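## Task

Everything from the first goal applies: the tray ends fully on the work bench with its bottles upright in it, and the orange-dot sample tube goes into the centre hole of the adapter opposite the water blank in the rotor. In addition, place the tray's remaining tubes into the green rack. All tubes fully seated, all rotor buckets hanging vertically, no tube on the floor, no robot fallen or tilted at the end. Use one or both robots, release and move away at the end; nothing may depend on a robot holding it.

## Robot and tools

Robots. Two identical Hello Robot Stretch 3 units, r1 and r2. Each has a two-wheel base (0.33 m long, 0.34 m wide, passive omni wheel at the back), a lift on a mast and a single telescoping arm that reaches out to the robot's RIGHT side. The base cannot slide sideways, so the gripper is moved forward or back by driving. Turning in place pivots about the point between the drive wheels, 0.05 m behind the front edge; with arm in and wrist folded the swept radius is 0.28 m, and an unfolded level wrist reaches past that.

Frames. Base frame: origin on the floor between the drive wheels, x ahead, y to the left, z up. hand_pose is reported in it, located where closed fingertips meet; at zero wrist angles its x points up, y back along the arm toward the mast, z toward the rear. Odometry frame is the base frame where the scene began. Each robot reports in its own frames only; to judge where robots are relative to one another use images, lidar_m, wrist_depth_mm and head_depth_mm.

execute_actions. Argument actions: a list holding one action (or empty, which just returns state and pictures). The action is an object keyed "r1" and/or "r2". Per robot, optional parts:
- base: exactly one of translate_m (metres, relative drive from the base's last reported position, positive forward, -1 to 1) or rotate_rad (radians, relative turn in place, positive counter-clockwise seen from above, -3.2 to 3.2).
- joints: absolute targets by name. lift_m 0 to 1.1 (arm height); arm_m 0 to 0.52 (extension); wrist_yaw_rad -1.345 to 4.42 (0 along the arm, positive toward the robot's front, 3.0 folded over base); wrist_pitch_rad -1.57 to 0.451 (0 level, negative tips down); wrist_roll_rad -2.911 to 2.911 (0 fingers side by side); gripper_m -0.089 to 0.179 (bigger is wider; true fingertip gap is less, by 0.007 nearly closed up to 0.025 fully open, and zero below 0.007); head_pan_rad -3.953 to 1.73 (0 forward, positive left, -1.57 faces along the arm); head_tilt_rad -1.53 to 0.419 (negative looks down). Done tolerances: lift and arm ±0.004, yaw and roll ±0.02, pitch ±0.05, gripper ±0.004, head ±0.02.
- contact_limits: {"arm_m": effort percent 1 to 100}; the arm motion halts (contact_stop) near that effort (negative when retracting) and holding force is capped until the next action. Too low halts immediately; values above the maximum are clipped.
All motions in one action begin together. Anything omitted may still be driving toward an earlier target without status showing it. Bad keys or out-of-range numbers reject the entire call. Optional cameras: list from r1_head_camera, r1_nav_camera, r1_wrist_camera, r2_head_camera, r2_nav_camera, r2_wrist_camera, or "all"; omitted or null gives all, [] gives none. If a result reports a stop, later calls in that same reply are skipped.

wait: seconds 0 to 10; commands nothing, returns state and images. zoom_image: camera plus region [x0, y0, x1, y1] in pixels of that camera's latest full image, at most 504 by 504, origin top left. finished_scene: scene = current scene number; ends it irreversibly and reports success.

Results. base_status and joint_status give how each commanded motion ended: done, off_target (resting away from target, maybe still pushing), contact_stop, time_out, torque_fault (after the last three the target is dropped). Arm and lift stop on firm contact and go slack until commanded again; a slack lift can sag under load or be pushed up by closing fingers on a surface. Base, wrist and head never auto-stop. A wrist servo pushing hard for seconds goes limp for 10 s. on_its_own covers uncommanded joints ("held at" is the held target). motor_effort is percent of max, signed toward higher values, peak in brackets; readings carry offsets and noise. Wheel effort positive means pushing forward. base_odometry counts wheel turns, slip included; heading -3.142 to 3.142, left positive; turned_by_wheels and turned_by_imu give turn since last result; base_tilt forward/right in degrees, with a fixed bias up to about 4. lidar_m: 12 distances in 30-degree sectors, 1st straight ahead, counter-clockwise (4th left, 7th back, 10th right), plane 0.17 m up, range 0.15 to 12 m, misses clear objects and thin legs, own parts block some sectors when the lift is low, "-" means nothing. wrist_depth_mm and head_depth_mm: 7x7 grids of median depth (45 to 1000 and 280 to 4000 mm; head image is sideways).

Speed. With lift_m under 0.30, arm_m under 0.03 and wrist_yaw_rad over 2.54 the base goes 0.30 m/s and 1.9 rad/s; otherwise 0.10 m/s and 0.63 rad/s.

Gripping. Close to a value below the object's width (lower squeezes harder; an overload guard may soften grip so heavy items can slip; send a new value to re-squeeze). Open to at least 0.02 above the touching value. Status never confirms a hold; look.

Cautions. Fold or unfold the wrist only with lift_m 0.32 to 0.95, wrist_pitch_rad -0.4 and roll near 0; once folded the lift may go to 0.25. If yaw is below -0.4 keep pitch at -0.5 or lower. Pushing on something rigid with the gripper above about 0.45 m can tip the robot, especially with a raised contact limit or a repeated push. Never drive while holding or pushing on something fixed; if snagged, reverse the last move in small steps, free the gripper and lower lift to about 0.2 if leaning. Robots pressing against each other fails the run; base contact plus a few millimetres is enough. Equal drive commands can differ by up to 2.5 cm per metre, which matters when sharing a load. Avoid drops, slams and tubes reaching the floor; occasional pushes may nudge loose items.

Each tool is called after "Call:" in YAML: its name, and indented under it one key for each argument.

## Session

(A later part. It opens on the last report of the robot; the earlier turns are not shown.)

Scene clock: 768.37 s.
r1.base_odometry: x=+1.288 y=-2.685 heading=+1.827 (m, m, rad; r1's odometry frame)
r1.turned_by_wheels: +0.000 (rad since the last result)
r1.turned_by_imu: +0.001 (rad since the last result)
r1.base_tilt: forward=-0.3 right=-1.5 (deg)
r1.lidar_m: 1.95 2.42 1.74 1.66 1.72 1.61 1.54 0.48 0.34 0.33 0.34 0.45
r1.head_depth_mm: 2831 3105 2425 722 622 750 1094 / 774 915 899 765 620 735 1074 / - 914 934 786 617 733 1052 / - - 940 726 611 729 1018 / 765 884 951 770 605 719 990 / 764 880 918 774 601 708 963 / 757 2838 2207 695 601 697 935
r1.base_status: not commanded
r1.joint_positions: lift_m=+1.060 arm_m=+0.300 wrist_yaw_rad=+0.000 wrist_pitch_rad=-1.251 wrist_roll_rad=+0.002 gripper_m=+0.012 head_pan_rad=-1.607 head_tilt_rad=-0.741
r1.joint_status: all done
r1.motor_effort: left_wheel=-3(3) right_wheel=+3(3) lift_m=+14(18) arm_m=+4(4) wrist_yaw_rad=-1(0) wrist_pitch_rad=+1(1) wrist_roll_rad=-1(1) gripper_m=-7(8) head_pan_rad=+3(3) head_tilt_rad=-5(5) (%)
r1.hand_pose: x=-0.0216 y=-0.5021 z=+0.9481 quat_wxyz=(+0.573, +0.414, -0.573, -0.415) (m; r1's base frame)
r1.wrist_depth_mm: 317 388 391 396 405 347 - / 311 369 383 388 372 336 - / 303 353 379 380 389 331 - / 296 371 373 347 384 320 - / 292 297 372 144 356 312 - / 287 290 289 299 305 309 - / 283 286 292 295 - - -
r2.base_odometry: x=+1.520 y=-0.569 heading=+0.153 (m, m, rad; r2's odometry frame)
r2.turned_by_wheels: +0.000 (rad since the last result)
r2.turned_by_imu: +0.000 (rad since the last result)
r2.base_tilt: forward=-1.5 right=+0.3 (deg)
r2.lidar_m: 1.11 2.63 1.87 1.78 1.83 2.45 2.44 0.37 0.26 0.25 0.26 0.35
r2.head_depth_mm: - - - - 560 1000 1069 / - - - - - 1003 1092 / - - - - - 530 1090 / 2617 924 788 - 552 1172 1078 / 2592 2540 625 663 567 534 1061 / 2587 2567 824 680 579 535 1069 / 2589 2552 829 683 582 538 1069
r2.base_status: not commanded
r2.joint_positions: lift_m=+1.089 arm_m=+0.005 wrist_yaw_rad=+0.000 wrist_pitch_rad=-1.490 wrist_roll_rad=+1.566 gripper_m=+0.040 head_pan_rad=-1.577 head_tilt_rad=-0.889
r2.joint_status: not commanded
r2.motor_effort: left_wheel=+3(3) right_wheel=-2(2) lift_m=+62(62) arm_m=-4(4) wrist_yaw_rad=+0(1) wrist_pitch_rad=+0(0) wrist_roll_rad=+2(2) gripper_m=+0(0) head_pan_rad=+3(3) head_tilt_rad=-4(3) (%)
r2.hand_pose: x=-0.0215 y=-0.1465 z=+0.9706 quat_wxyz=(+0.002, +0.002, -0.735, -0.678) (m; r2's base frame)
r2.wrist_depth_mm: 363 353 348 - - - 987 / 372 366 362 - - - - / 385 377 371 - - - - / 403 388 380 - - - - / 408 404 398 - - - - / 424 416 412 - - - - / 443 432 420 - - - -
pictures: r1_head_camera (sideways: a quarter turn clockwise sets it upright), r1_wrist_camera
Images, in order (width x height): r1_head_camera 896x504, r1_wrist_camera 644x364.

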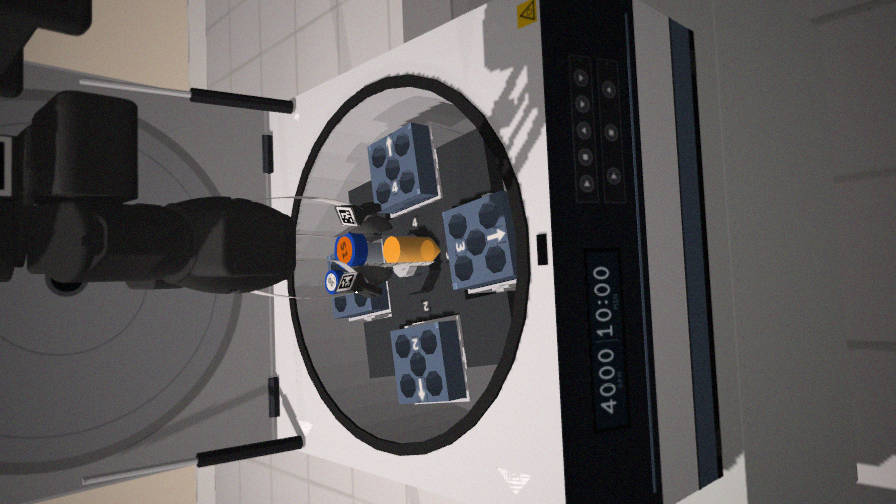

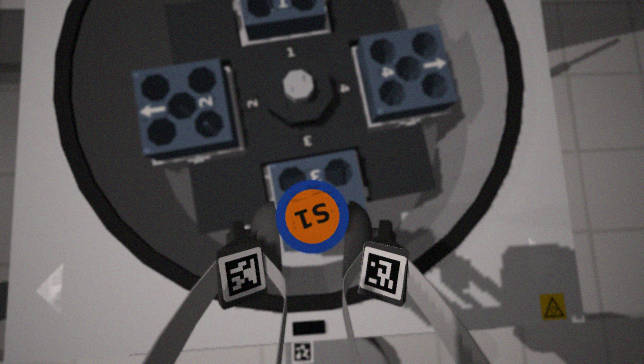

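Call:
execute_actions:
  actions:
    - {"r1":{"joints":{"arm_m":0.318,"lift_m":1.03},"base":{"translate_m":-0.008}}}
  cameras: ["r1_head_camera","r1_wrist_camera"]

Call:
zoom_image:
  camera: "r1_head_camera"
  region: [300,130,560,330]

Scene clock: 779.00 s.
r1.base_odometry: x=+1.290 y=-2.692 heading=+1.827 (m, m, rad; r1's odometry frame)
r1.turned_by_wheels: +0.000 (rad since the last result)
r1.turned_by_imu: +0.001 (rad since the last result)
r1.base_tilt: forward=-0.3 right=-1.3 (deg)
r1.lidar_m: 1.96 2.42 1.73 1.66 1.71 1.60 1.53 0.48 0.35 0.33 0.34 0.45
r1.head_depth_mm: - 3046 2389 723 623 757 1090 / 807 948 900 721 621 739 1082 / - 923 932 785 615 732 1049 / - - 959 727 612 730 1020 / 772 886 954 784 606 720 990 / 766 879 915 775 602 706 955 / 757 894 2105 694 600 698 938
r1.base_status: done
r1.joint_positions: lift_m=+1.030 arm_m=+0.318 wrist_yaw_rad=+0.000 wrist_pitch_rad=-1.252 wrist_roll_rad=+0.002 gripper_m=+0.012 head_pan_rad=-1.607 head_tilt_rad=-0.741
r1.joint_status: all done
r1.motor_effort: left_wheel=-3(11) right_wheel=+3(6) lift_m=+14(14) arm_m=+3(3) wrist_yaw_rad=+0(0) wrist_pitch_rad=+1(1) wrist_roll_rad=-1(1) gripper_m=-9(8) head_pan_rad=+2(3) head_tilt_rad=-5(5) (%)
r1.hand_pose: x=-0.0216 y=-0.5201 z=+0.9181 quat_wxyz=(+0.573, +0.414, -0.573, -0.415) (m; r1's base frame)
r1.wrist_depth_mm: 289 360 357 364 370 310 - / 304 341 351 356 337 324 - / 298 320 345 349 355 315 - / 275 347 338 319 348 293 - / 262 333 333 145 380 283 - / 260 260 325 344 275 278 283 / 255 255 258 263 267 274 -
r2.base_odometry: x=+1.520 y=-0.569 heading=+0.153 (m, m, rad; r2's odometry frame)
r2.turned_by_wheels: +0.000 (rad since the last result)
r2.turned_by_imu: +0.000 (rad since the last result)
r2.base_tilt: forward=-1.5 right=+0.3 (deg)
r2.lidar_m: 1.11 2.63 1.87 1.78 1.83 2.44 2.45 0.37 0.26 0.25 0.26 0.35
r2.head_depth_mm: - - - - 559 1000 1073 / - - - - - 1007 1089 / - - - - - 531 1094 / 2588 925 790 - 552 1173 1078 / 2590 2553 624 664 567 535 1063 / 2564 2554 820 681 581 535 1067 / 2572 2566 828 683 582 535 1069
r2.base_status: not commanded
r2.joint_positions: lift_m=+1.089 arm_m=+0.005 wrist_yaw_rad=+0.000 wrist_pitch_rad=-1.490 wrist_roll_rad=+1.566 gripper_m=+0.040 head_pan_rad=-1.577 head_tilt_rad=-0.889
r2.joint_status: not commanded
r2.motor_effort: left_wheel=+4(4) right_wheel=-2(2) lift_m=+63(62) arm_m=-4(4) wrist_yaw_rad=-2(1) wrist_pitch_rad=+0(0) wrist_roll_rad=+2(2) gripper_m=+0(0) head_pan_rad=+3(3) head_tilt_rad=-4(4) (%)
r2.hand_pose: x=-0.0215 y=-0.1465 z=+0.9706 quat_wxyz=(+0.002, +0.002, -0.735, -0.678) (m; r2's base frame)
r2.wrist_depth_mm: 362 355 348 - - - 993 / 377 366 359 - - - - / 384 381 369 - - - - / 398 391 381 - - - - / 410 403 399 - - - - / 429 418 409 - - - - / 445 436 421 - - - -
pictures: r1_head_camera (sideways: a quarter turn clockwise sets it upright), r1_wrist_camera
Images, in order (width x height): r1_head_camera 896x504, r1_wrist_camera 644x364.

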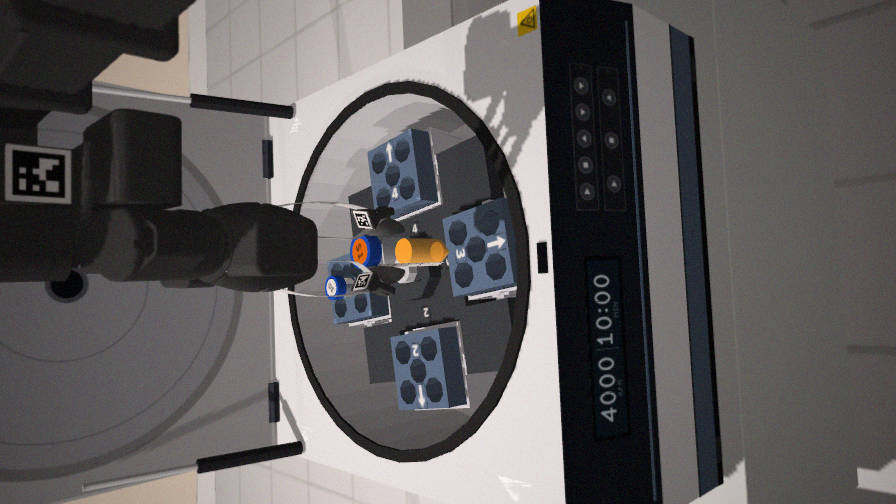

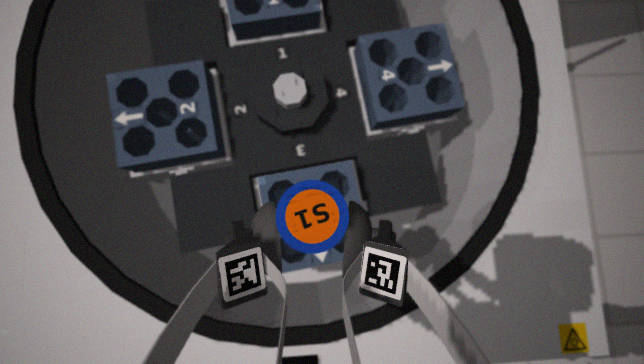

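Region (300, 130, 560, 330) of r1_head_camera's 896x504 image, scaled by 1.938, with more detail than that image has; it fills the top 388 rows of this view, and the rest is white.

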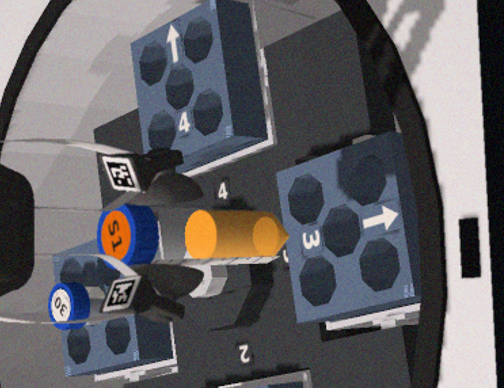

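Call:
execute_actions:
  actions:
    - {"r1":{"joints":{"arm_m":0.328,"lift_m":0.995}}}
  cameras: ["r1_head_camera","r1_wrist_camera"]

Call:
zoom_image:
  camera: "r1_head_camera"
  region: [300,130,560,330]

Scene clock: 789.93 s.
r1.base_odometry: x=+1.290 y=-2.692 heading=+1.827 (m, m, rad; r1's odometry frame)
r1.turned_by_wheels: +0.000 (rad since the last result)
r1.turned_by_imu: +0.001 (rad since the last result)
r1.base_tilt: forward=-0.2 right=-1.3 (deg)
r1.lidar_m: 1.96 2.43 1.73 1.66 1.71 1.60 1.53 0.48 0.34 0.33 0.34 0.46
r1.head_depth_mm: 2684 - 2331 721 621 757 1097 / - 919 902 722 621 740 1078 / - - 930 789 617 733 1053 / 744 - 884 723 610 733 1022 / 772 885 946 784 604 722 988 / 764 878 922 774 600 708 964 / 760 892 2126 690 600 696 935
r1.base_status: not commanded
r1.joint_positions: lift_m=+0.995 arm_m=+0.328 wrist_yaw_rad=+0.000 wrist_pitch_rad=-1.252 wrist_roll_rad=+0.002 gripper_m=+0.012 head_pan_rad=-1.607 head_tilt_rad=-0.741
r1.joint_status: all done
r1.motor_effort: left_wheel=-3(3) right_wheel=+3(3) lift_m=+14(13) arm_m=+3(3) wrist_yaw_rad=+0(1) wrist_pitch_rad=+1(1) wrist_roll_rad=-1(1) gripper_m=-9(8) head_pan_rad=+2(3) head_tilt_rad=-5(5) (%)
r1.hand_pose: x=-0.0216 y=-0.5301 z=+0.8831 quat_wxyz=(+0.573, +0.414, -0.573, -0.415) (m; r1's base frame)
r1.wrist_depth_mm: 295 321 321 326 314 303 - / 287 290 313 300 300 302 268 / 302 279 310 312 318 316 261 / 281 300 303 282 314 293 255 / 248 312 297 145 355 252 251 / 224 274 349 354 285 243 246 / 221 223 250 251 234 238 241
r2.base_odometry: x=+1.520 y=-0.569 heading=+0.153 (m, m, rad; r2's odometry frame)
r2.turned_by_wheels: +0.000 (rad since the last result)
r2.turned_by_imu: +0.000 (rad since the last result)
r2.base_tilt: forward=-1.5 right=+0.3 (deg)
r2.lidar_m: 1.11 2.63 1.87 1.78 1.84 2.45 2.44 0.37 0.26 0.25 0.26 0.35
r2.head_depth_mm: - - - - 560 1003 1074 / - - - - - 1004 1089 / - - - - - 531 1093 / 2589 927 789 - 552 1172 1081 / 2592 2551 626 663 566 534 1065 / 2572 2571 822 680 580 535 1069 / 2555 2564 826 685 582 536 1066
r2.base_status: not commanded
r2.joint_positions: lift_m=+1.089 arm_m=+0.005 wrist_yaw_rad=+0.000 wrist_pitch_rad=-1.490 wrist_roll_rad=+1.566 gripper_m=+0.040 head_pan_rad=-1.577 head_tilt_rad=-0.889
r2.joint_status: not commanded
r2.motor_effort: left_wheel=+4(4) right_wheel=-2(2) lift_m=+63(62) arm_m=-4(4) wrist_yaw_rad=+1(0) wrist_pitch_rad=+0(0) wrist_roll_rad=+2(2) gripper_m=+0(1) head_pan_rad=+3(3) head_tilt_rad=-3(3) (%)
r2.hand_pose: x=-0.0215 y=-0.1465 z=+0.9706 quat_wxyz=(+0.002, +0.002, -0.735, -0.678) (m; r2's base frame)
r2.wrist_depth_mm: 365 355 349 - - - - / 379 366 358 - - - - / 387 381 367 - - - - / 402 393 380 - - - - / 407 403 394 - - - - / 427 415 409 - - - - / 442 437 419 - - - -
pictures: r1_head_camera (sideways: a quarter turn clockwise sets it upright), r1_wrist_camera
Images, in order (width x height): r1_head_camera 896x504, r1_wrist_camera 644x364.

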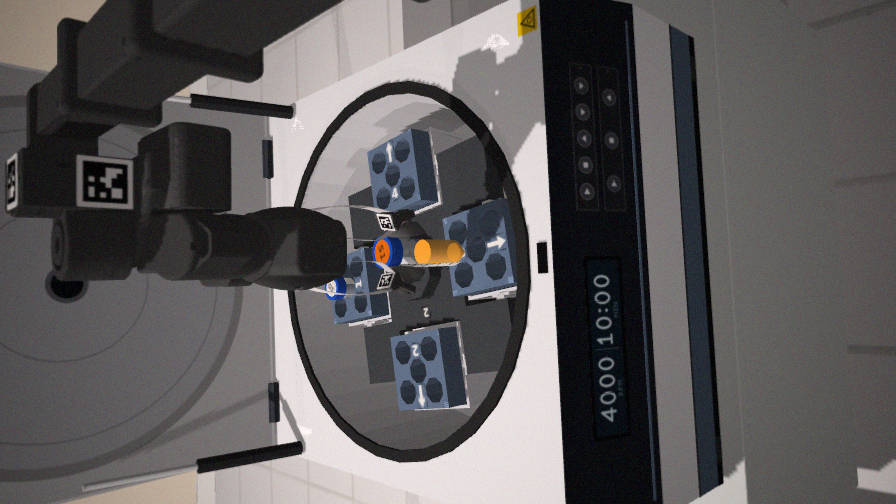

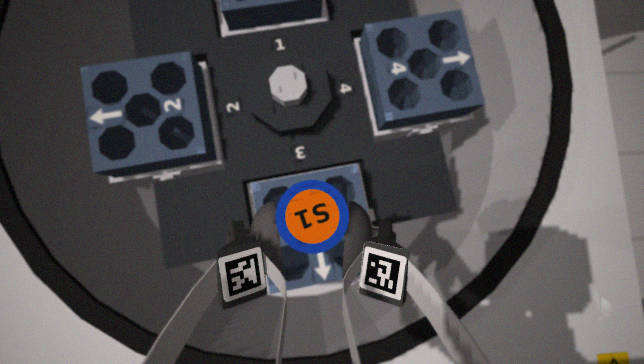

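Region (300, 130, 560, 330) of r1_head_camera's 896x504 image, scaled by 1.938, with more detail than that image has; it fills the top 388 rows of this view, and the rest is white.

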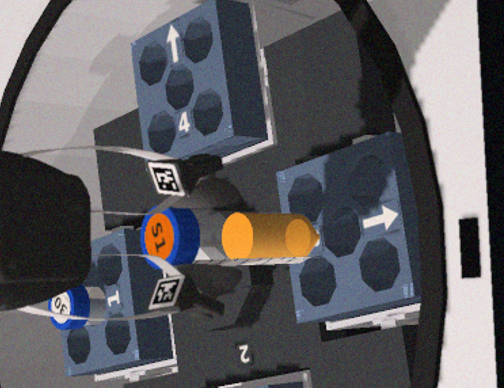

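Call:
execute_actions:
  actions:
    - {"r1":{"joints":{"lift_m":0.98},"base":{"translate_m":-0.006}}}
  cameras: ["r1_head_camera","r1_wrist_camera"]

Call:
zoom_image:
  camera: "r1_head_camera"
  region: [300,130,560,330]

Scene clock: 798.30 s.
r1.base_odometry: x=+1.292 y=-2.698 heading=+1.827 (m, m, rad; r1's odometry frame)
r1.turned_by_wheels: +0.000 (rad since the last result)
r1.turned_by_imu: +0.001 (rad since the last result)
r1.base_tilt: forward=-0.1 right=-1.4 (deg)
r1.lidar_m: 1.97 2.42 1.74 1.66 1.71 1.60 1.52 0.48 0.34 0.33 0.34 0.46
r1.head_depth_mm: 2764 - 2255 733 623 756 1098 / 757 900 894 715 621 739 1075 / 749 - 935 790 617 731 1049 / 756 - - 718 612 733 1027 / 769 888 947 769 606 722 986 / 765 880 926 767 600 708 963 / 758 894 960 692 600 694 936
r1.base_status: done
r1.joint_positions: lift_m=+0.980 arm_m=+0.328 wrist_yaw_rad=+0.000 wrist_pitch_rad=-1.252 wrist_roll_rad=+0.002 gripper_m=+0.012 head_pan_rad=-1.607 head_tilt_rad=-0.741
r1.joint_status: all done
r1.motor_effort: left_wheel=-3(9) right_wheel=+3(5) lift_m=+14(15) arm_m=+4(4) wrist_yaw_rad=+0(0) wrist_pitch_rad=+1(1) wrist_roll_rad=-1(1) gripper_m=-8(8) head_pan_rad=+2(2) head_tilt_rad=-5(5) (%)
r1.hand_pose: x=-0.0216 y=-0.5301 z=+0.8681 quat_wxyz=(+0.573, +0.414, -0.573, -0.415) (m; r1's base frame)
r1.wrist_depth_mm: 301 302 305 309 293 290 256 / 280 268 297 285 283 294 250 / 277 266 294 299 301 307 243 / 278 287 287 266 299 284 240 / 256 295 284 145 342 243 235 / 215 277 351 341 276 226 231 / 207 211 254 248 218 223 226
r2.base_odometry: x=+1.520 y=-0.569 heading=+0.153 (m, m, rad; r2's odometry frame)
r2.turned_by_wheels: +0.000 (rad since the last result)
r2.turned_by_imu: +0.000 (rad since the last result)
r2.base_tilt: forward=-1.5 right=+0.2 (deg)
r2.lidar_m: 1.11 2.62 1.87 1.78 1.83 2.45 2.45 0.37 0.26 0.25 0.26 0.35
r2.head_depth_mm: - - - - 559 1002 1068 / - - - - - 1004 1091 / - - - - - 532 1097 / 2625 928 789 - 553 1167 1079 / 2592 2550 625 664 568 534 1063 / 2578 2552 822 681 581 535 1065 / 2573 2586 825 683 581 537 1070
r2.base_status: not commanded
r2.joint_positions: lift_m=+1.089 arm_m=+0.005 wrist_yaw_rad=+0.000 wrist_pitch_rad=-1.490 wrist_roll_rad=+1.566 gripper_m=+0.040 head_pan_rad=-1.577 head_tilt_rad=-0.889
r2.joint_status: not commanded
r2.motor_effort: left_wheel=+4(3) right_wheel=-2(2) lift_m=+63(63) arm_m=-4(4) wrist_yaw_rad=+0(0) wrist_pitch_rad=+0(0) wrist_roll_rad=+2(2) gripper_m=+0(1) head_pan_rad=+2(3) head_tilt_rad=-4(3) (%)
r2.hand_pose: x=-0.0215 y=-0.1465 z=+0.9706 quat_wxyz=(+0.002, +0.002, -0.735, -0.678) (m; r2's base frame)
r2.wrist_depth_mm: 364 354 350 - - - 997 / 375 365 358 - - - - / 384 379 366 - - - - / 397 390 380 - - - - / 412 402 395 - - - - / 427 418 409 - - - - / 445 429 421 - - - -
pictures: r1_head_camera (sideways: a quarter turn clockwise sets it upright), r1_wrist_camera
Images, in order (width x height): r1_head_camera 896x504, r1_wrist_camera 644x364.

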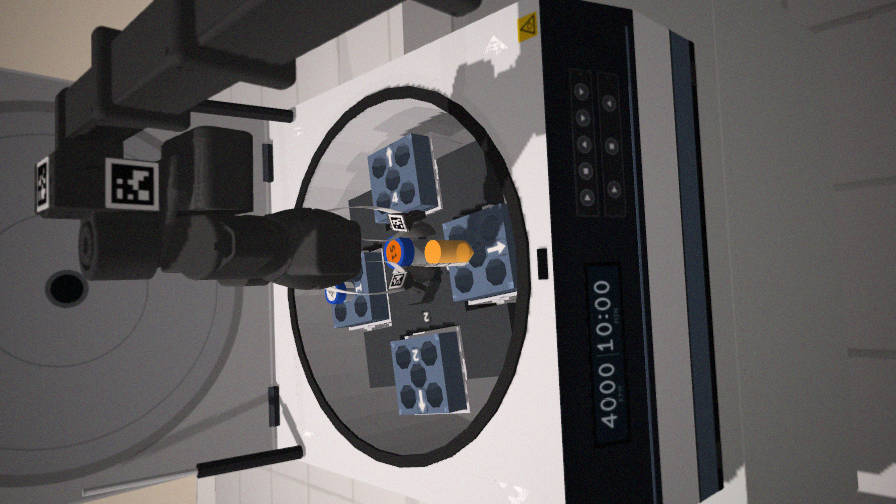

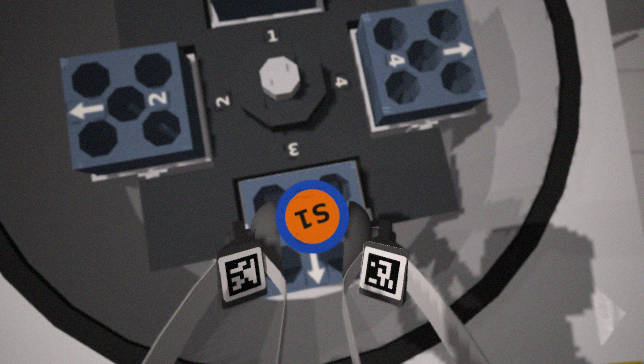

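Region (300, 130, 560, 330) of r1_head_camera's 896x504 image, scaled by 1.938, with more detail than that image has; it fills the top 388 rows of this view, and the rest is white.

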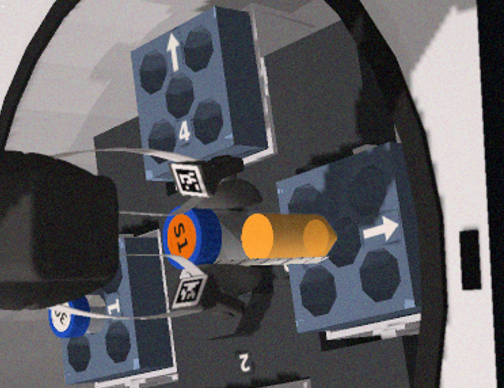

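Call:
execute_actions:
  actions:
    - {"r1":{"joints":{"lift_m":0.962,"arm_m":0.325}}}
  cameras: ["r1_head_camera"]

Call:
zoom_image:
  camera: "r1_head_camera"
  region: [300,130,560,330]

Scene clock: 802.97 s.
r1.base_odometry: x=+1.292 y=-2.698 heading=+1.827 (m, m, rad; r1's odometry frame)
r1.turned_by_wheels: +0.000 (rad since the last result)
r1.turned_by_imu: +0.001 (rad since the last result)
r1.base_tilt: forward=-0.2 right=-1.3 (deg)
r1.lidar_m: 1.97 2.42 1.73 1.66 1.71 1.59 1.52 0.48 0.35 0.33 0.34 0.46
r1.head_depth_mm: 2752 - - 702 622 758 1097 / 771 - 891 716 623 738 1081 / 766 - 929 786 616 728 1056 / 768 - - 719 612 732 1024 / 769 887 944 769 606 722 992 / 766 876 919 769 601 709 966 / 760 892 959 695 600 696 936
r1.base_status: not commanded
r1.joint_positions: lift_m=+0.962 arm_m=+0.325 wrist_yaw_rad=+0.000 wrist_pitch_rad=-1.252 wrist_roll_rad=+0.002 gripper_m=+0.012 head_pan_rad=-1.607 head_tilt_rad=-0.741
r1.joint_status: all done
r1.motor_effort: left_wheel=-3(3) right_wheel=+3(2) lift_m=+14(15) arm_m=-3(3) wrist_yaw_rad=+0(0) wrist_pitch_rad=+1(1) wrist_roll_rad=-1(1) gripper_m=-8(8) head_pan_rad=+3(3) head_tilt_rad=-5(5) (%)
r1.hand_pose: x=-0.0216 y=-0.5278 z=+0.8501 quat_wxyz=(+0.573, +0.414, -0.573, -0.415) (m; r1's base frame)
r1.wrist_depth_mm: 291 283 286 293 268 276 235 / 257 250 278 265 263 278 230 / 259 246 275 278 284 304 225 / 276 268 270 246 278 278 219 / 253 264 264 144 349 242 215 / 214 267 345 324 272 208 212 / 189 206 249 243 208 204 208
r2.base_odometry: x=+1.520 y=-0.569 heading=+0.153 (m, m, rad; r2's odometry frame)
r2.turned_by_wheels: +0.000 (rad since the last result)
r2.turned_by_imu: +0.000 (rad since the last result)
r2.base_tilt: forward=-1.5 right=+0.2 (deg)
r2.lidar_m: 1.11 2.62 1.87 1.78 1.83 2.45 2.45 0.37 0.26 0.25 0.26 0.35
r2.head_depth_mm: - - - - 560 1001 1071 / - - - - - 1005 1092 / - - - - - 530 1095 / 2598 925 790 - 553 1170 1078 / 2617 2541 626 663 566 534 1066 / 2586 2555 823 680 580 534 1067 / 2578 2583 826 683 581 536 1071
r2.base_status: not commanded
r2.joint_positions: lift_m=+1.089 arm_m=+0.005 wrist_yaw_rad=+0.000 wrist_pitch_rad=-1.490 wrist_roll_rad=+1.566 gripper_m=+0.040 head_pan_rad=-1.577 head_tilt_rad=-0.889
r2.joint_status: not commanded
r2.motor_effort: left_wheel=+3(3) right_wheel=-2(2) lift_m=+62(62) arm_m=-4(4) wrist_yaw_rad=+0(1) wrist_pitch_rad=+0(0) wrist_roll_rad=+3(2) gripper_m=+0(0) head_pan_rad=+2(3) head_tilt_rad=-4(4) (%)
r2.hand_pose: x=-0.0215 y=-0.1465 z=+0.9706 quat_wxyz=(+0.002, +0.002, -0.735, -0.678) (m; r2's base frame)
r2.wrist_depth_mm: 363 359 346 - - - 993 / 372 369 359 - - - - / 389 377 371 - - - - / 399 389 379 - - - - / 405 406 393 - - - - / 429 421 407 - - - - / 448 439 421 - - - -
pictures: r1_head_camera (sideways: a quarter turn clockwise sets it upright)
Images, in order (width x height): r1_head_camera 896x504.

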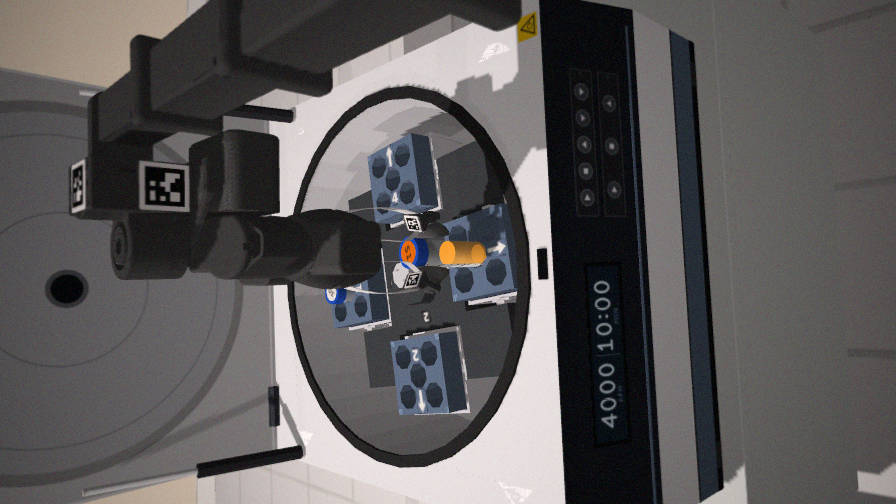

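Region (300, 130, 560, 330) of r1_head_camera's 896x504 image, scaled by 1.938, with more detail than that image has; it fills the top 388 rows of this view, and the rest is white.

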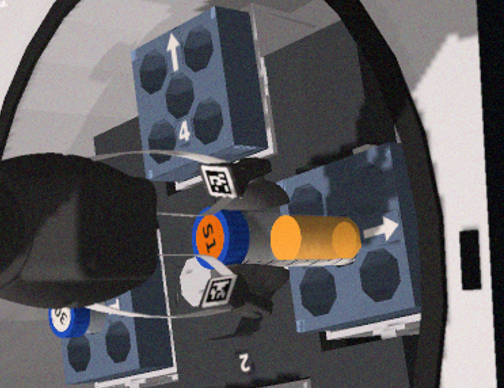

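Call:
execute_actions:
  actions:
    - {"r1":{"joints":{"lift_m":0.94}}}
  cameras: ["r1_head_camera"]

Call:
zoom_image:
  camera: "r1_head_camera"
  region: [300,130,560,330]

Scene clock: 808.43 s.
r1.base_odometry: x=+1.292 y=-2.698 heading=+1.827 (m, m, rad; r1's odometry frame)
r1.turned_by_wheels: +0.000 (rad since the last result)
r1.turned_by_imu: +0.001 (rad since the last result)
r1.base_tilt: forward=-0.2 right=-1.4 (deg)
r1.lidar_m: 1.96 2.42 1.74 1.66 1.71 1.60 1.52 0.48 0.34 0.33 0.34 0.46
r1.head_depth_mm: 2781 3074 - 669 632 759 1099 / 787 - 885 714 621 738 1077 / 777 - 923 786 618 729 1054 / 776 855 - 720 614 730 1028 / 770 887 947 769 604 722 992 / 762 878 919 765 601 708 961 / 759 889 960 693 600 697 932
r1.base_status: not commanded
r1.joint_positions: lift_m=+0.940 arm_m=+0.325 wrist_yaw_rad=+0.000 wrist_pitch_rad=-1.252 wrist_roll_rad=+0.002 gripper_m=+0.012 head_pan_rad=-1.607 head_tilt_rad=-0.741
r1.joint_status: all done
r1.motor_effort: left_wheel=-3(3) right_wheel=+3(3) lift_m=+14(13) arm_m=-3(2) wrist_yaw_rad=+0(0) wrist_pitch_rad=+1(1) wrist_roll_rad=-1(2) gripper_m=-8(9) head_pan_rad=+2(3) head_tilt_rad=-5(5) (%)
r1.hand_pose: x=-0.0216 y=-0.5277 z=+0.8281 quat_wxyz=(+0.573, +0.414, -0.573, -0.415) (m; r1's base frame)
r1.wrist_depth_mm: 235 244 260 266 246 261 214 / 225 231 254 243 252 270 213 / 221 227 254 256 260 301 204 / 267 246 249 225 256 257 198 / 253 241 243 145 338 240 192 / 213 260 316 293 272 196 189 / 178 206 249 242 208 183 186
r2.base_odometry: x=+1.520 y=-0.569 heading=+0.153 (m, m, rad; r2's odometry frame)
r2.turned_by_wheels: +0.000 (rad since the last result)
r2.turned_by_imu: +0.000 (rad since the last result)
r2.base_tilt: forward=-1.5 right=+0.3 (deg)
r2.lidar_m: 1.11 2.62 1.87 1.78 1.83 2.45 2.45 0.37 0.27 0.25 0.26 0.35
r2.head_depth_mm: - - - - 558 1000 1069 / - - - - - 1005 1093 / - - - - - 530 1090 / 2612 925 790 - 552 1171 1076 / 2570 2564 626 661 568 534 1062 / 2598 2549 823 681 581 535 1068 / 2577 2547 826 683 582 536 1069
r2.base_status: not commanded
r2.joint_positions: lift_m=+1.089 arm_m=+0.005 wrist_yaw_rad=+0.000 wrist_pitch_rad=-1.490 wrist_roll_rad=+1.566 gripper_m=+0.040 head_pan_rad=-1.577 head_tilt_rad=-0.889
r2.joint_status: not commanded
r2.motor_effort: left_wheel=+3(4) right_wheel=-2(2) lift_m=+62(62) arm_m=-4(5) wrist_yaw_rad=+0(2) wrist_pitch_rad=+0(0) wrist_roll_rad=+2(2) gripper_m=+0(0) head_pan_rad=+3(3) head_tilt_rad=-4(4) (%)
r2.hand_pose: x=-0.0215 y=-0.1465 z=+0.9706 quat_wxyz=(+0.002, +0.002, -0.735, -0.678) (m; r2's base frame)
r2.wrist_depth_mm: 362 356 348 - - - 977 / 372 367 358 - - - - / 384 376 369 - - - - / 397 387 384 - - - - / 407 400 394 - - - - / 429 420 413 - - - - / 444 441 426 - - - -
pictures: r1_head_camera (sideways: a quarter turn clockwise sets it upright)
Images, in order (width x height): r1_head_camera 896x504.

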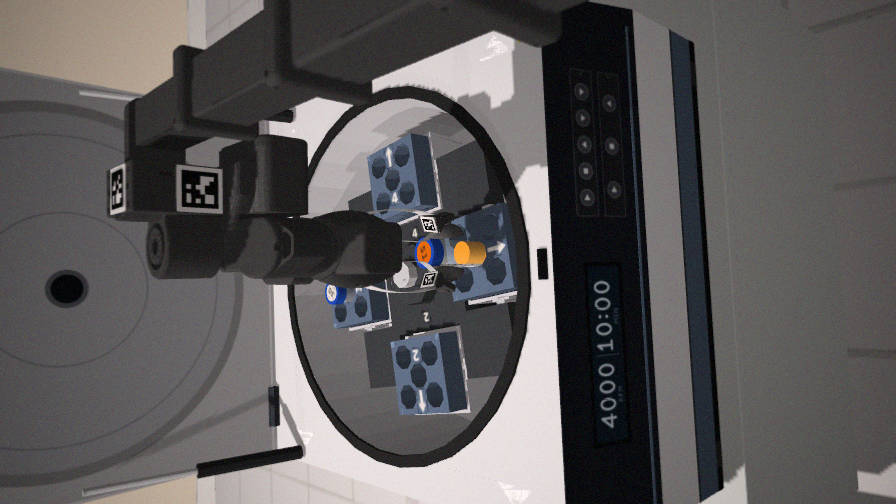

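Region (300, 130, 560, 330) of r1_head_camera's 896x504 image, scaled by 1.938, with more detail than that image has; it fills the top 388 rows of this view, and the rest is white.

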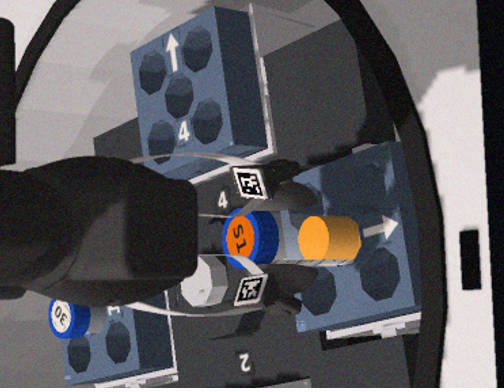

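Call:
execute_actions:
  actions:
    - {"r1":{"joints":{"lift_m":0.925}}}
  cameras: []

Call:
execute_actions:
  actions:
    - {"r1":{"joints":{"gripper_m":0.045}}}
  cameras: []

Call:
execute_actions:
  actions:
    - {"r1":{"joints":{"lift_m":1.09}}}
  cameras: ["r1_head_camera","r1_wrist_camera"]

Scene clock: 813.43 s.
r1.base_odometry: x=+1.292 y=-2.698 heading=+1.827 (m, m, rad; r1's odometry frame)
r1.turned_by_wheels: +0.000 (rad since the last result)
r1.turned_by_imu: +0.001 (rad since the last result)
r1.base_tilt: forward=-0.3 right=-1.4 (deg)
r1.lidar_m: 1.97 2.42 1.74 1.66 1.71 1.60 1.52 0.48 0.35 0.33 0.34 0.46
r1.head_depth_mm: 2784 3049 - - 632 754 1107 / 787 3014 877 699 621 739 1073 / 780 - 925 789 618 731 1047 / 774 856 - 708 611 729 1020 / 766 887 945 770 605 720 990 / 763 877 921 768 601 708 966 / 757 889 957 693 602 695 938
r1.base_status: not commanded
r1.joint_positions: lift_m=+0.925 arm_m=+0.325 wrist_yaw_rad=+0.000 wrist_pitch_rad=-1.253 wrist_roll_rad=+0.002 gripper_m=+0.012 head_pan_rad=-1.607 head_tilt_rad=-0.741
r1.joint_status: all done
r1.motor_effort: left_wheel=-3(3) right_wheel=+3(3) lift_m=+14(13) arm_m=-3(3) wrist_yaw_rad=+0(0) wrist_pitch_rad=+1(1) wrist_roll_rad=-1(1) gripper_m=-9(9) head_pan_rad=+3(3) head_tilt_rad=-5(5) (%)
r1.hand_pose: x=-0.0216 y=-0.5276 z=+0.8131 quat_wxyz=(+0.572, +0.414, -0.573, -0.415) (m; r1's base frame)
r1.wrist_depth_mm: 213 225 229 250 230 237 214 / 213 213 238 241 242 260 213 / 206 221 237 241 244 286 203 / 262 230 232 210 240 243 187 / 254 226 228 145 336 241 178 / 212 255 318 202 273 195 173 / 178 206 248 242 208 167 171
r2.base_odometry: x=+1.520 y=-0.569 heading=+0.153 (m, m, rad; r2's odometry frame)
r2.turned_by_wheels: +0.000 (rad since the last result)
r2.turned_by_imu: +0.000 (rad since the last result)
r2.base_tilt: forward=-1.5 right=+0.3 (deg)
r2.lidar_m: 1.11 2.63 1.87 1.78 1.83 2.44 2.45 0.37 0.26 0.25 0.26 0.35
r2.head_depth_mm: - - - - 558 999 1074 / - - - - - 1004 1090 / - - - - - 531 1093 / 2606 924 791 - 553 1176 1079 / 2601 2544 625 663 567 534 1066 / 2586 2558 822 680 580 535 1069 / 2559 2563 828 683 582 536 1070
r2.base_status: not commanded
r2.joint_positions: lift_m=+1.089 arm_m=+0.005 wrist_yaw_rad=+0.000 wrist_pitch_rad=-1.490 wrist_roll_rad=+1.566 gripper_m=+0.040 head_pan_rad=-1.577 head_tilt_rad=-0.889
r2.joint_status: not commanded
r2.motor_effort: left_wheel=+4(4) right_wheel=-2(2) lift_m=+62(62) arm_m=-5(4) wrist_yaw_rad=-1(0) wrist_pitch_rad=+0(0) wrist_roll_rad=+2(2) gripper_m=+0(0) head_pan_rad=+3(3) head_tilt_rad=-4(4) (%)
r2.hand_pose: x=-0.0215 y=-0.1465 z=+0.9706 quat_wxyz=(+0.002, +0.002, -0.735, -0.678) (m; r2's base frame)
r2.wrist_depth_mm: 363 357 347 - - - 973 / 374 368 357 - - - - / 388 377 367 - - - - / 401 391 382 - - - - / 410 402 397 - - - - / 428 419 408 - - - - / 446 432 421 - - - -
pictures: none
No camera images: the call's "cameras" was empty. Leave "cameras" out to get every camera's image.

Scene clock: 814.23 s.
r1.base_odometry: x=+1.292 y=-2.698 heading=+1.827 (m, m, rad; r1's odometry frame)
r1.turned_by_wheels: +0.000 (rad since the last result)
r1.turned_by_imu: +0.000 (rad since the last result)
r1.base_tilt: forward=-0.2 right=-1.3 (deg)
r1.lidar_m: 1.97 2.42 1.74 1.66 1.71 1.59 1.52 0.48 0.34 0.33 0.34 0.46
r1.head_depth_mm: 2793 3082 - - 631 758 1089 / 787 3028 881 700 621 736 1069 / 780 - 928 787 620 731 1056 / 777 857 - 727 612 732 1021 / 770 886 952 768 605 721 989 / 761 876 922 772 600 708 967 / 757 889 954 692 601 699 939
r1.base_status: not commanded
r1.joint_positions: lift_m=+0.925 arm_m=+0.325 wrist_yaw_rad=+0.000 wrist_pitch_rad=-1.253 wrist_roll_rad=+0.002 gripper_m=+0.045 head_pan_rad=-1.607 head_tilt_rad=-0.741
r1.joint_status: all done
r1.motor_effort: left_wheel=-3(3) right_wheel=+3(3) lift_m=+14(14) arm_m=-3(3) wrist_yaw_rad=-1(1) wrist_pitch_rad=+1(1) wrist_roll_rad=-1(1) gripper_m=+2(76) head_pan_rad=+3(2) head_tilt_rad=-5(5) (%)
r1.hand_pose: x=-0.0216 y=-0.5276 z=+0.8131 quat_wxyz=(+0.572, +0.414, -0.573, -0.415) (m; r1's base frame)
r1.wrist_depth_mm: 213 225 228 248 230 238 215 / 213 213 239 242 242 259 212 / 206 220 237 241 244 286 203 / 263 230 232 211 239 244 188 / 254 226 228 174 336 240 178 / 213 252 264 218 271 195 173 / 178 207 252 257 203 166 171
r2.base_odometry: x=+1.520 y=-0.569 heading=+0.153 (m, m, rad; r2's odometry frame)
r2.turned_by_wheels: +0.000 (rad since the last result)
r2.turned_by_imu: +0.000 (rad since the last result)
r2.base_tilt: forward=-1.5 right=+0.3 (deg)
r2.lidar_m: 1.11 2.62 1.87 1.78 1.83 2.44 2.45 0.37 0.26 0.25 0.26 0.35
r2.head_depth_mm: - - - - 560 1001 1072 / - - - - - 1006 1085 / - - - - - 531 1095 / 2599 923 789 - 552 1173 1081 / 2597 2561 625 663 566 533 1065 / 2589 2561 825 680 581 535 1066 / 2557 2568 826 683 582 537 1073
r2.base_status: not commanded
r2.joint_positions: lift_m=+1.089 arm_m=+0.005 wrist_yaw_rad=+0.000 wrist_pitch_rad=-1.490 wrist_roll_rad=+1.566 gripper_m=+0.040 head_pan_rad=-1.577 head_tilt_rad=-0.889
r2.joint_status: not commanded
r2.motor_effort: left_wheel=+4(3) right_wheel=-2(2) lift_m=+63(62) arm_m=-4(4) wrist_yaw_rad=+0(2) wrist_pitch_rad=+0(0) wrist_roll_rad=+2(2) gripper_m=+0(1) head_pan_rad=+3(3) head_tilt_rad=-3(3) (%)
r2.hand_pose: x=-0.0215 y=-0.1465 z=+0.9706 quat_wxyz=(+0.002, +0.002, -0.735, -0.678) (m; r2's base frame)
r2.wrist_depth_mm: 362 357 345 - - - 997 / 376 365 357 - - - - / 387 378 369 - - - - / 397 392 382 - - - - / 411 405 397 - - - - / 427 417 408 - - - - / 447 434 425 - - - -
pictures: none
No camera images: the call's "cameras" was empty. Leave "cameras" out to get every camera's image.

Scene clock: 816.57 s.
r1.base_odometry: x=+1.292 y=-2.698 heading=+1.827 (m, m, rad; r1's odometry frame)
r1.turned_by_wheels: +0.000 (rad since the last result)
r1.turned_by_imu: +0.001 (rad since the last result)
r1.base_tilt: forward=-0.2 right=-1.4 (deg)
r1.lidar_m: 1.97 2.42 1.74 1.66 1.71 1.59 1.53 0.48 0.34 0.33 0.34 0.46
r1.head_depth_mm: 2799 2992 2410 772 620 760 1100 / 801 927 916 713 622 739 1079 / 806 904 935 788 616 734 1048 / - - 961 770 612 729 1018 / 769 888 949 769 606 723 992 / 763 875 917 770 601 707 961 / 760 890 957 689 601 694 935
r1.base_status: not commanded
r1.joint_positions: lift_m=+1.090 arm_m=+0.325 wrist_yaw_rad=+0.000 wrist_pitch_rad=-1.253 wrist_roll_rad=+0.002 gripper_m=+0.045 head_pan_rad=-1.607 head_tilt_rad=-0.741
r1.joint_status: all done
r1.motor_effort: left_wheel=-3(3) right_wheel=+3(3) lift_m=+22(25) arm_m=-3(3) wrist_yaw_rad=-1(0) wrist_pitch_rad=+1(1) wrist_roll_rad=-1(1) gripper_m=+1(1) head_pan_rad=+3(2) head_tilt_rad=-5(5) (%)
r1.hand_pose: x=-0.0216 y=-0.5276 z=+0.9775 quat_wxyz=(+0.572, +0.414, -0.573, -0.415) (m; r1's base frame)
r1.wrist_depth_mm: 350 394 419 428 432 374 - / 342 413 415 418 413 374 - / 334 383 406 403 427 363 - / 329 394 398 406 410 354 - / 322 364 395 371 385 347 - / 316 319 363 397 334 337 - / 310 314 317 318 330 334 -
r2.base_odometry: x=+1.520 y=-0.569 heading=+0.153 (m, m, rad; r2's odometry frame)
r2.turned_by_wheels: +0.000 (rad since the last result)
r2.turned_by_imu: +0.000 (rad since the last result)
r2.base_tilt: forward=-1.6 right=+0.2 (deg)
r2.lidar_m: 1.11 2.62 1.87 1.78 1.83 2.45 2.45 0.37 0.26 0.25 0.26 0.35
r2.head_depth_mm: - - - - 559 999 1072 / - - - - - 1008 1089 / - - - - - 530 1089 / 2603 926 788 - 552 1174 1073 / 2591 2544 625 662 566 534 1069 / 2581 2562 823 682 582 535 1066 / 2581 2556 826 683 581 537 1070
r2.base_status: not commanded
r2.joint_positions: lift_m=+1.089 arm_m=+0.005 wrist_yaw_rad=+0.000 wrist_pitch_rad=-1.490 wrist_roll_rad=+1.566 gripper_m=+0.040 head_pan_rad=-1.577 head_tilt_rad=-0.889
r2.joint_status: not commanded
r2.motor_effort: left_wheel=+3(4) right_wheel=-2(2) lift_m=+62(63) arm_m=-4(5) wrist_yaw_rad=-1(0) wrist_pitch_rad=+0(0) wrist_roll_rad=+2(2) gripper_m=+0(1) head_pan_rad=+3(3) head_tilt_rad=-4(4) (%)
r2.hand_pose: x=-0.0215 y=-0.1465 z=+0.9706 quat_wxyz=(+0.002, +0.002, -0.735, -0.678) (m; r2's base frame)
r2.wrist_depth_mm: 364 357 349 - - - 973 / 373 365 360 - - - - / 387 379 369 - - - - / 397 393 382 - - - - / 408 403 396 - - - - / 427 420 411 - - - - / 447 432 421 - - - -
pictures: r1_head_camera (sideways: a quarter turn clockwise sets it upright), r1_wrist_camera
Images, in order (width x height): r1_head_camera 896x504, r1_wrist_camera 644x364.

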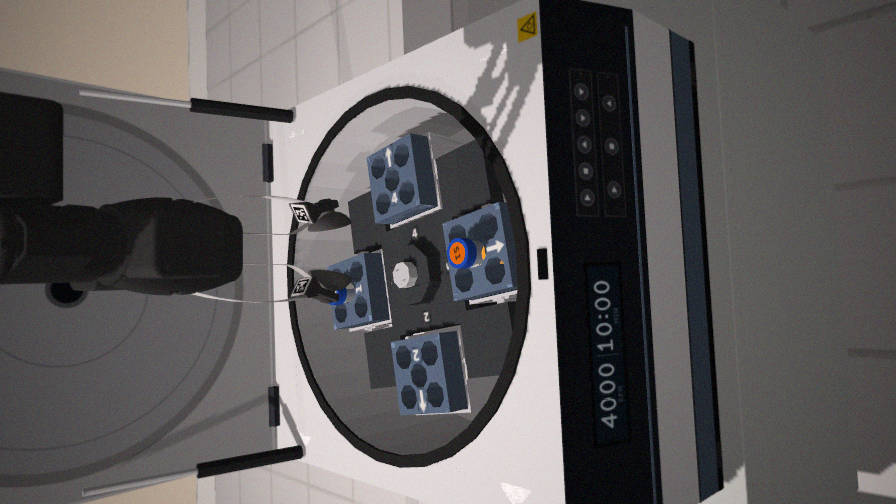

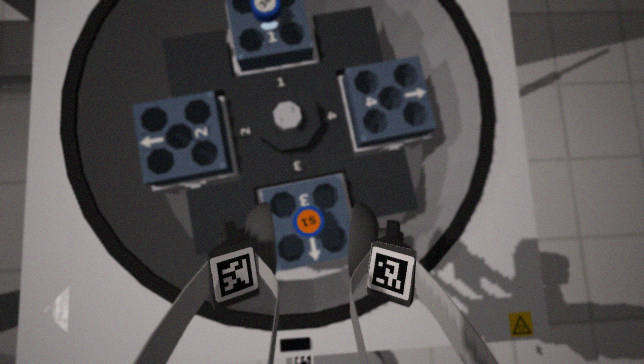

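Dropped to seat. Retract and check.

Call:
execute_actions:
  actions:
    - {"r1":{"joints":{"arm_m":0.01}}}
  cameras: ["r1_head_camera","r1_nav_camera"]

Call:
zoom_image:
  camera: "r1_head_camera"
  region: [300,130,560,330]

Scene clock: 823.13 s.
r1.base_odometry: x=+1.292 y=-2.698 heading=+1.827 (m, m, rad; r1's odometry frame)
r1.turned_by_wheels: +0.000 (rad since the last result)
r1.turned_by_imu: +0.002 (rad since the last result)
r1.base_tilt: forward=-0.2 right=-1.4 (deg)
r1.lidar_m: 1.97 2.42 1.74 1.66 1.71 1.60 1.53 0.48 0.34 0.33 0.34 0.46
r1.head_depth_mm: - - - - 624 760 1097 / - - - - - 763 1078 / - - - - - 763 1054 / - 885 - - - 741 1023 / 770 886 945 769 605 725 993 / 762 875 920 768 600 708 967 / 760 894 958 693 601 695 934
r1.base_status: not commanded
r1.joint_positions: lift_m=+1.090 arm_m=+0.010 wrist_yaw_rad=+0.000 wrist_pitch_rad=-1.253 wrist_roll_rad=+0.002 gripper_m=+0.045 head_pan_rad=-1.607 head_tilt_rad=-0.741
r1.joint_status: all done
r1.motor_effort: left_wheel=-3(3) right_wheel=+3(3) lift_m=+22(22) arm_m=-3(1) wrist_yaw_rad=+0(0) wrist_pitch_rad=+1(2) wrist_roll_rad=-1(1) gripper_m=+1(1) head_pan_rad=+2(3) head_tilt_rad=-4(6) (%)
r1.hand_pose: x=-0.0216 y=-0.2126 z=+0.9775 quat_wxyz=(+0.572, +0.414, -0.573, -0.415) (m; r1's base frame)
r1.wrist_depth_mm: 350 354 356 362 369 379 - / - 361 371 383 394 - - / - 450 473 495 526 - - / - 988 880 996 - - - / - - - - - - - / - - - - - - - / - - - - - - -
r2.base_odometry: x=+1.520 y=-0.569 heading=+0.153 (m, m, rad; r2's odometry frame)
r2.turned_by_wheels: +0.000 (rad since the last result)
r2.turned_by_imu: +0.000 (rad since the last result)
r2.base_tilt: forward=-1.5 right=+0.2 (deg)
r2.lidar_m: 1.11 2.63 1.87 1.78 1.84 2.45 2.45 0.37 0.26 0.25 0.26 0.35
r2.head_depth_mm: - - - - 559 997 1069 / - - - - - 1002 1089 / - - - - - 532 1096 / 2599 925 789 - 552 1172 1080 / 2580 2529 626 663 567 533 1067 / 2596 2542 821 680 580 535 1065 / 2563 2583 827 684 581 536 1069
r2.base_status: not commanded
r2.joint_positions: lift_m=+1.089 arm_m=+0.005 wrist_yaw_rad=+0.000 wrist_pitch_rad=-1.490 wrist_roll_rad=+1.566 gripper_m=+0.040 head_pan_rad=-1.577 head_tilt_rad=-0.889
r2.joint_status: not commanded
r2.motor_effort: left_wheel=+4(4) right_wheel=-2(2) lift_m=+63(62) arm_m=-4(4) wrist_yaw_rad=+0(0) wrist_pitch_rad=+0(0) wrist_roll_rad=+2(2) gripper_m=+0(0) head_pan_rad=+3(3) head_tilt_rad=-4(4) (%)
r2.hand_pose: x=-0.0215 y=-0.1465 z=+0.9706 quat_wxyz=(+0.002, +0.002, -0.735, -0.678) (m; r2's base frame)
r2.wrist_depth_mm: 365 354 347 - - - - / 374 367 360 - - - - / 383 379 368 - - - - / 400 390 382 - - - - / 407 404 395 - - - - / 427 420 408 - - - - / 446 434 420 - - - -
pictures: r1_head_camera (sideways: a quarter turn clockwise sets it upright), r1_nav_camera (sideways: a quarter turn counterclockwise sets it upright)
Images, in order (width x height): r1_head_camera 896x504, r1_nav_camera 672x504.

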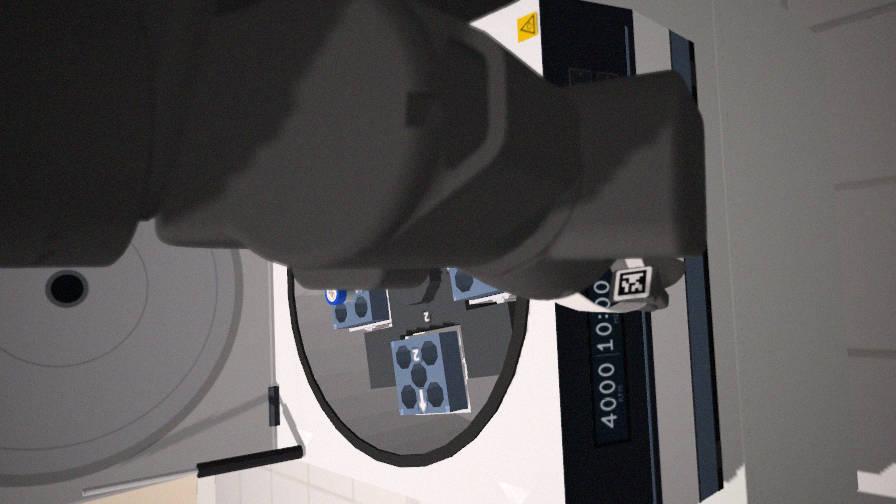

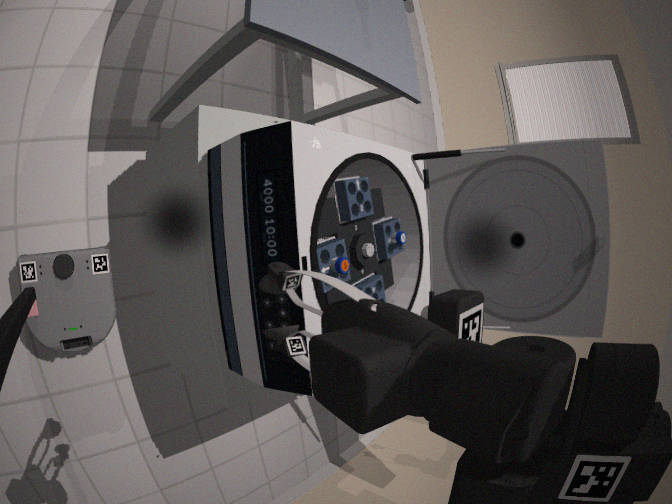

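Region (300, 130, 560, 330) of r1_head_camera's 896x504 image, scaled by 1.938, with more detail than that image has; it fills the top 388 rows of this view, and the rest is white.

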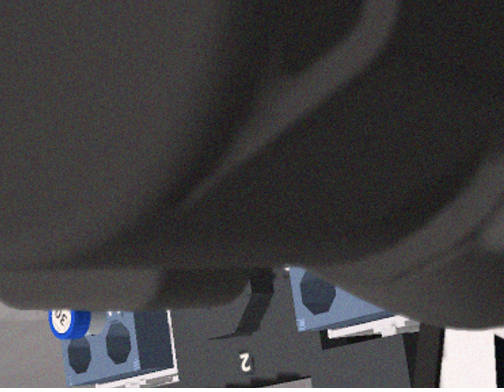

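Call:
finished_scene:
  scene: 2

The scene is finished: the task was done.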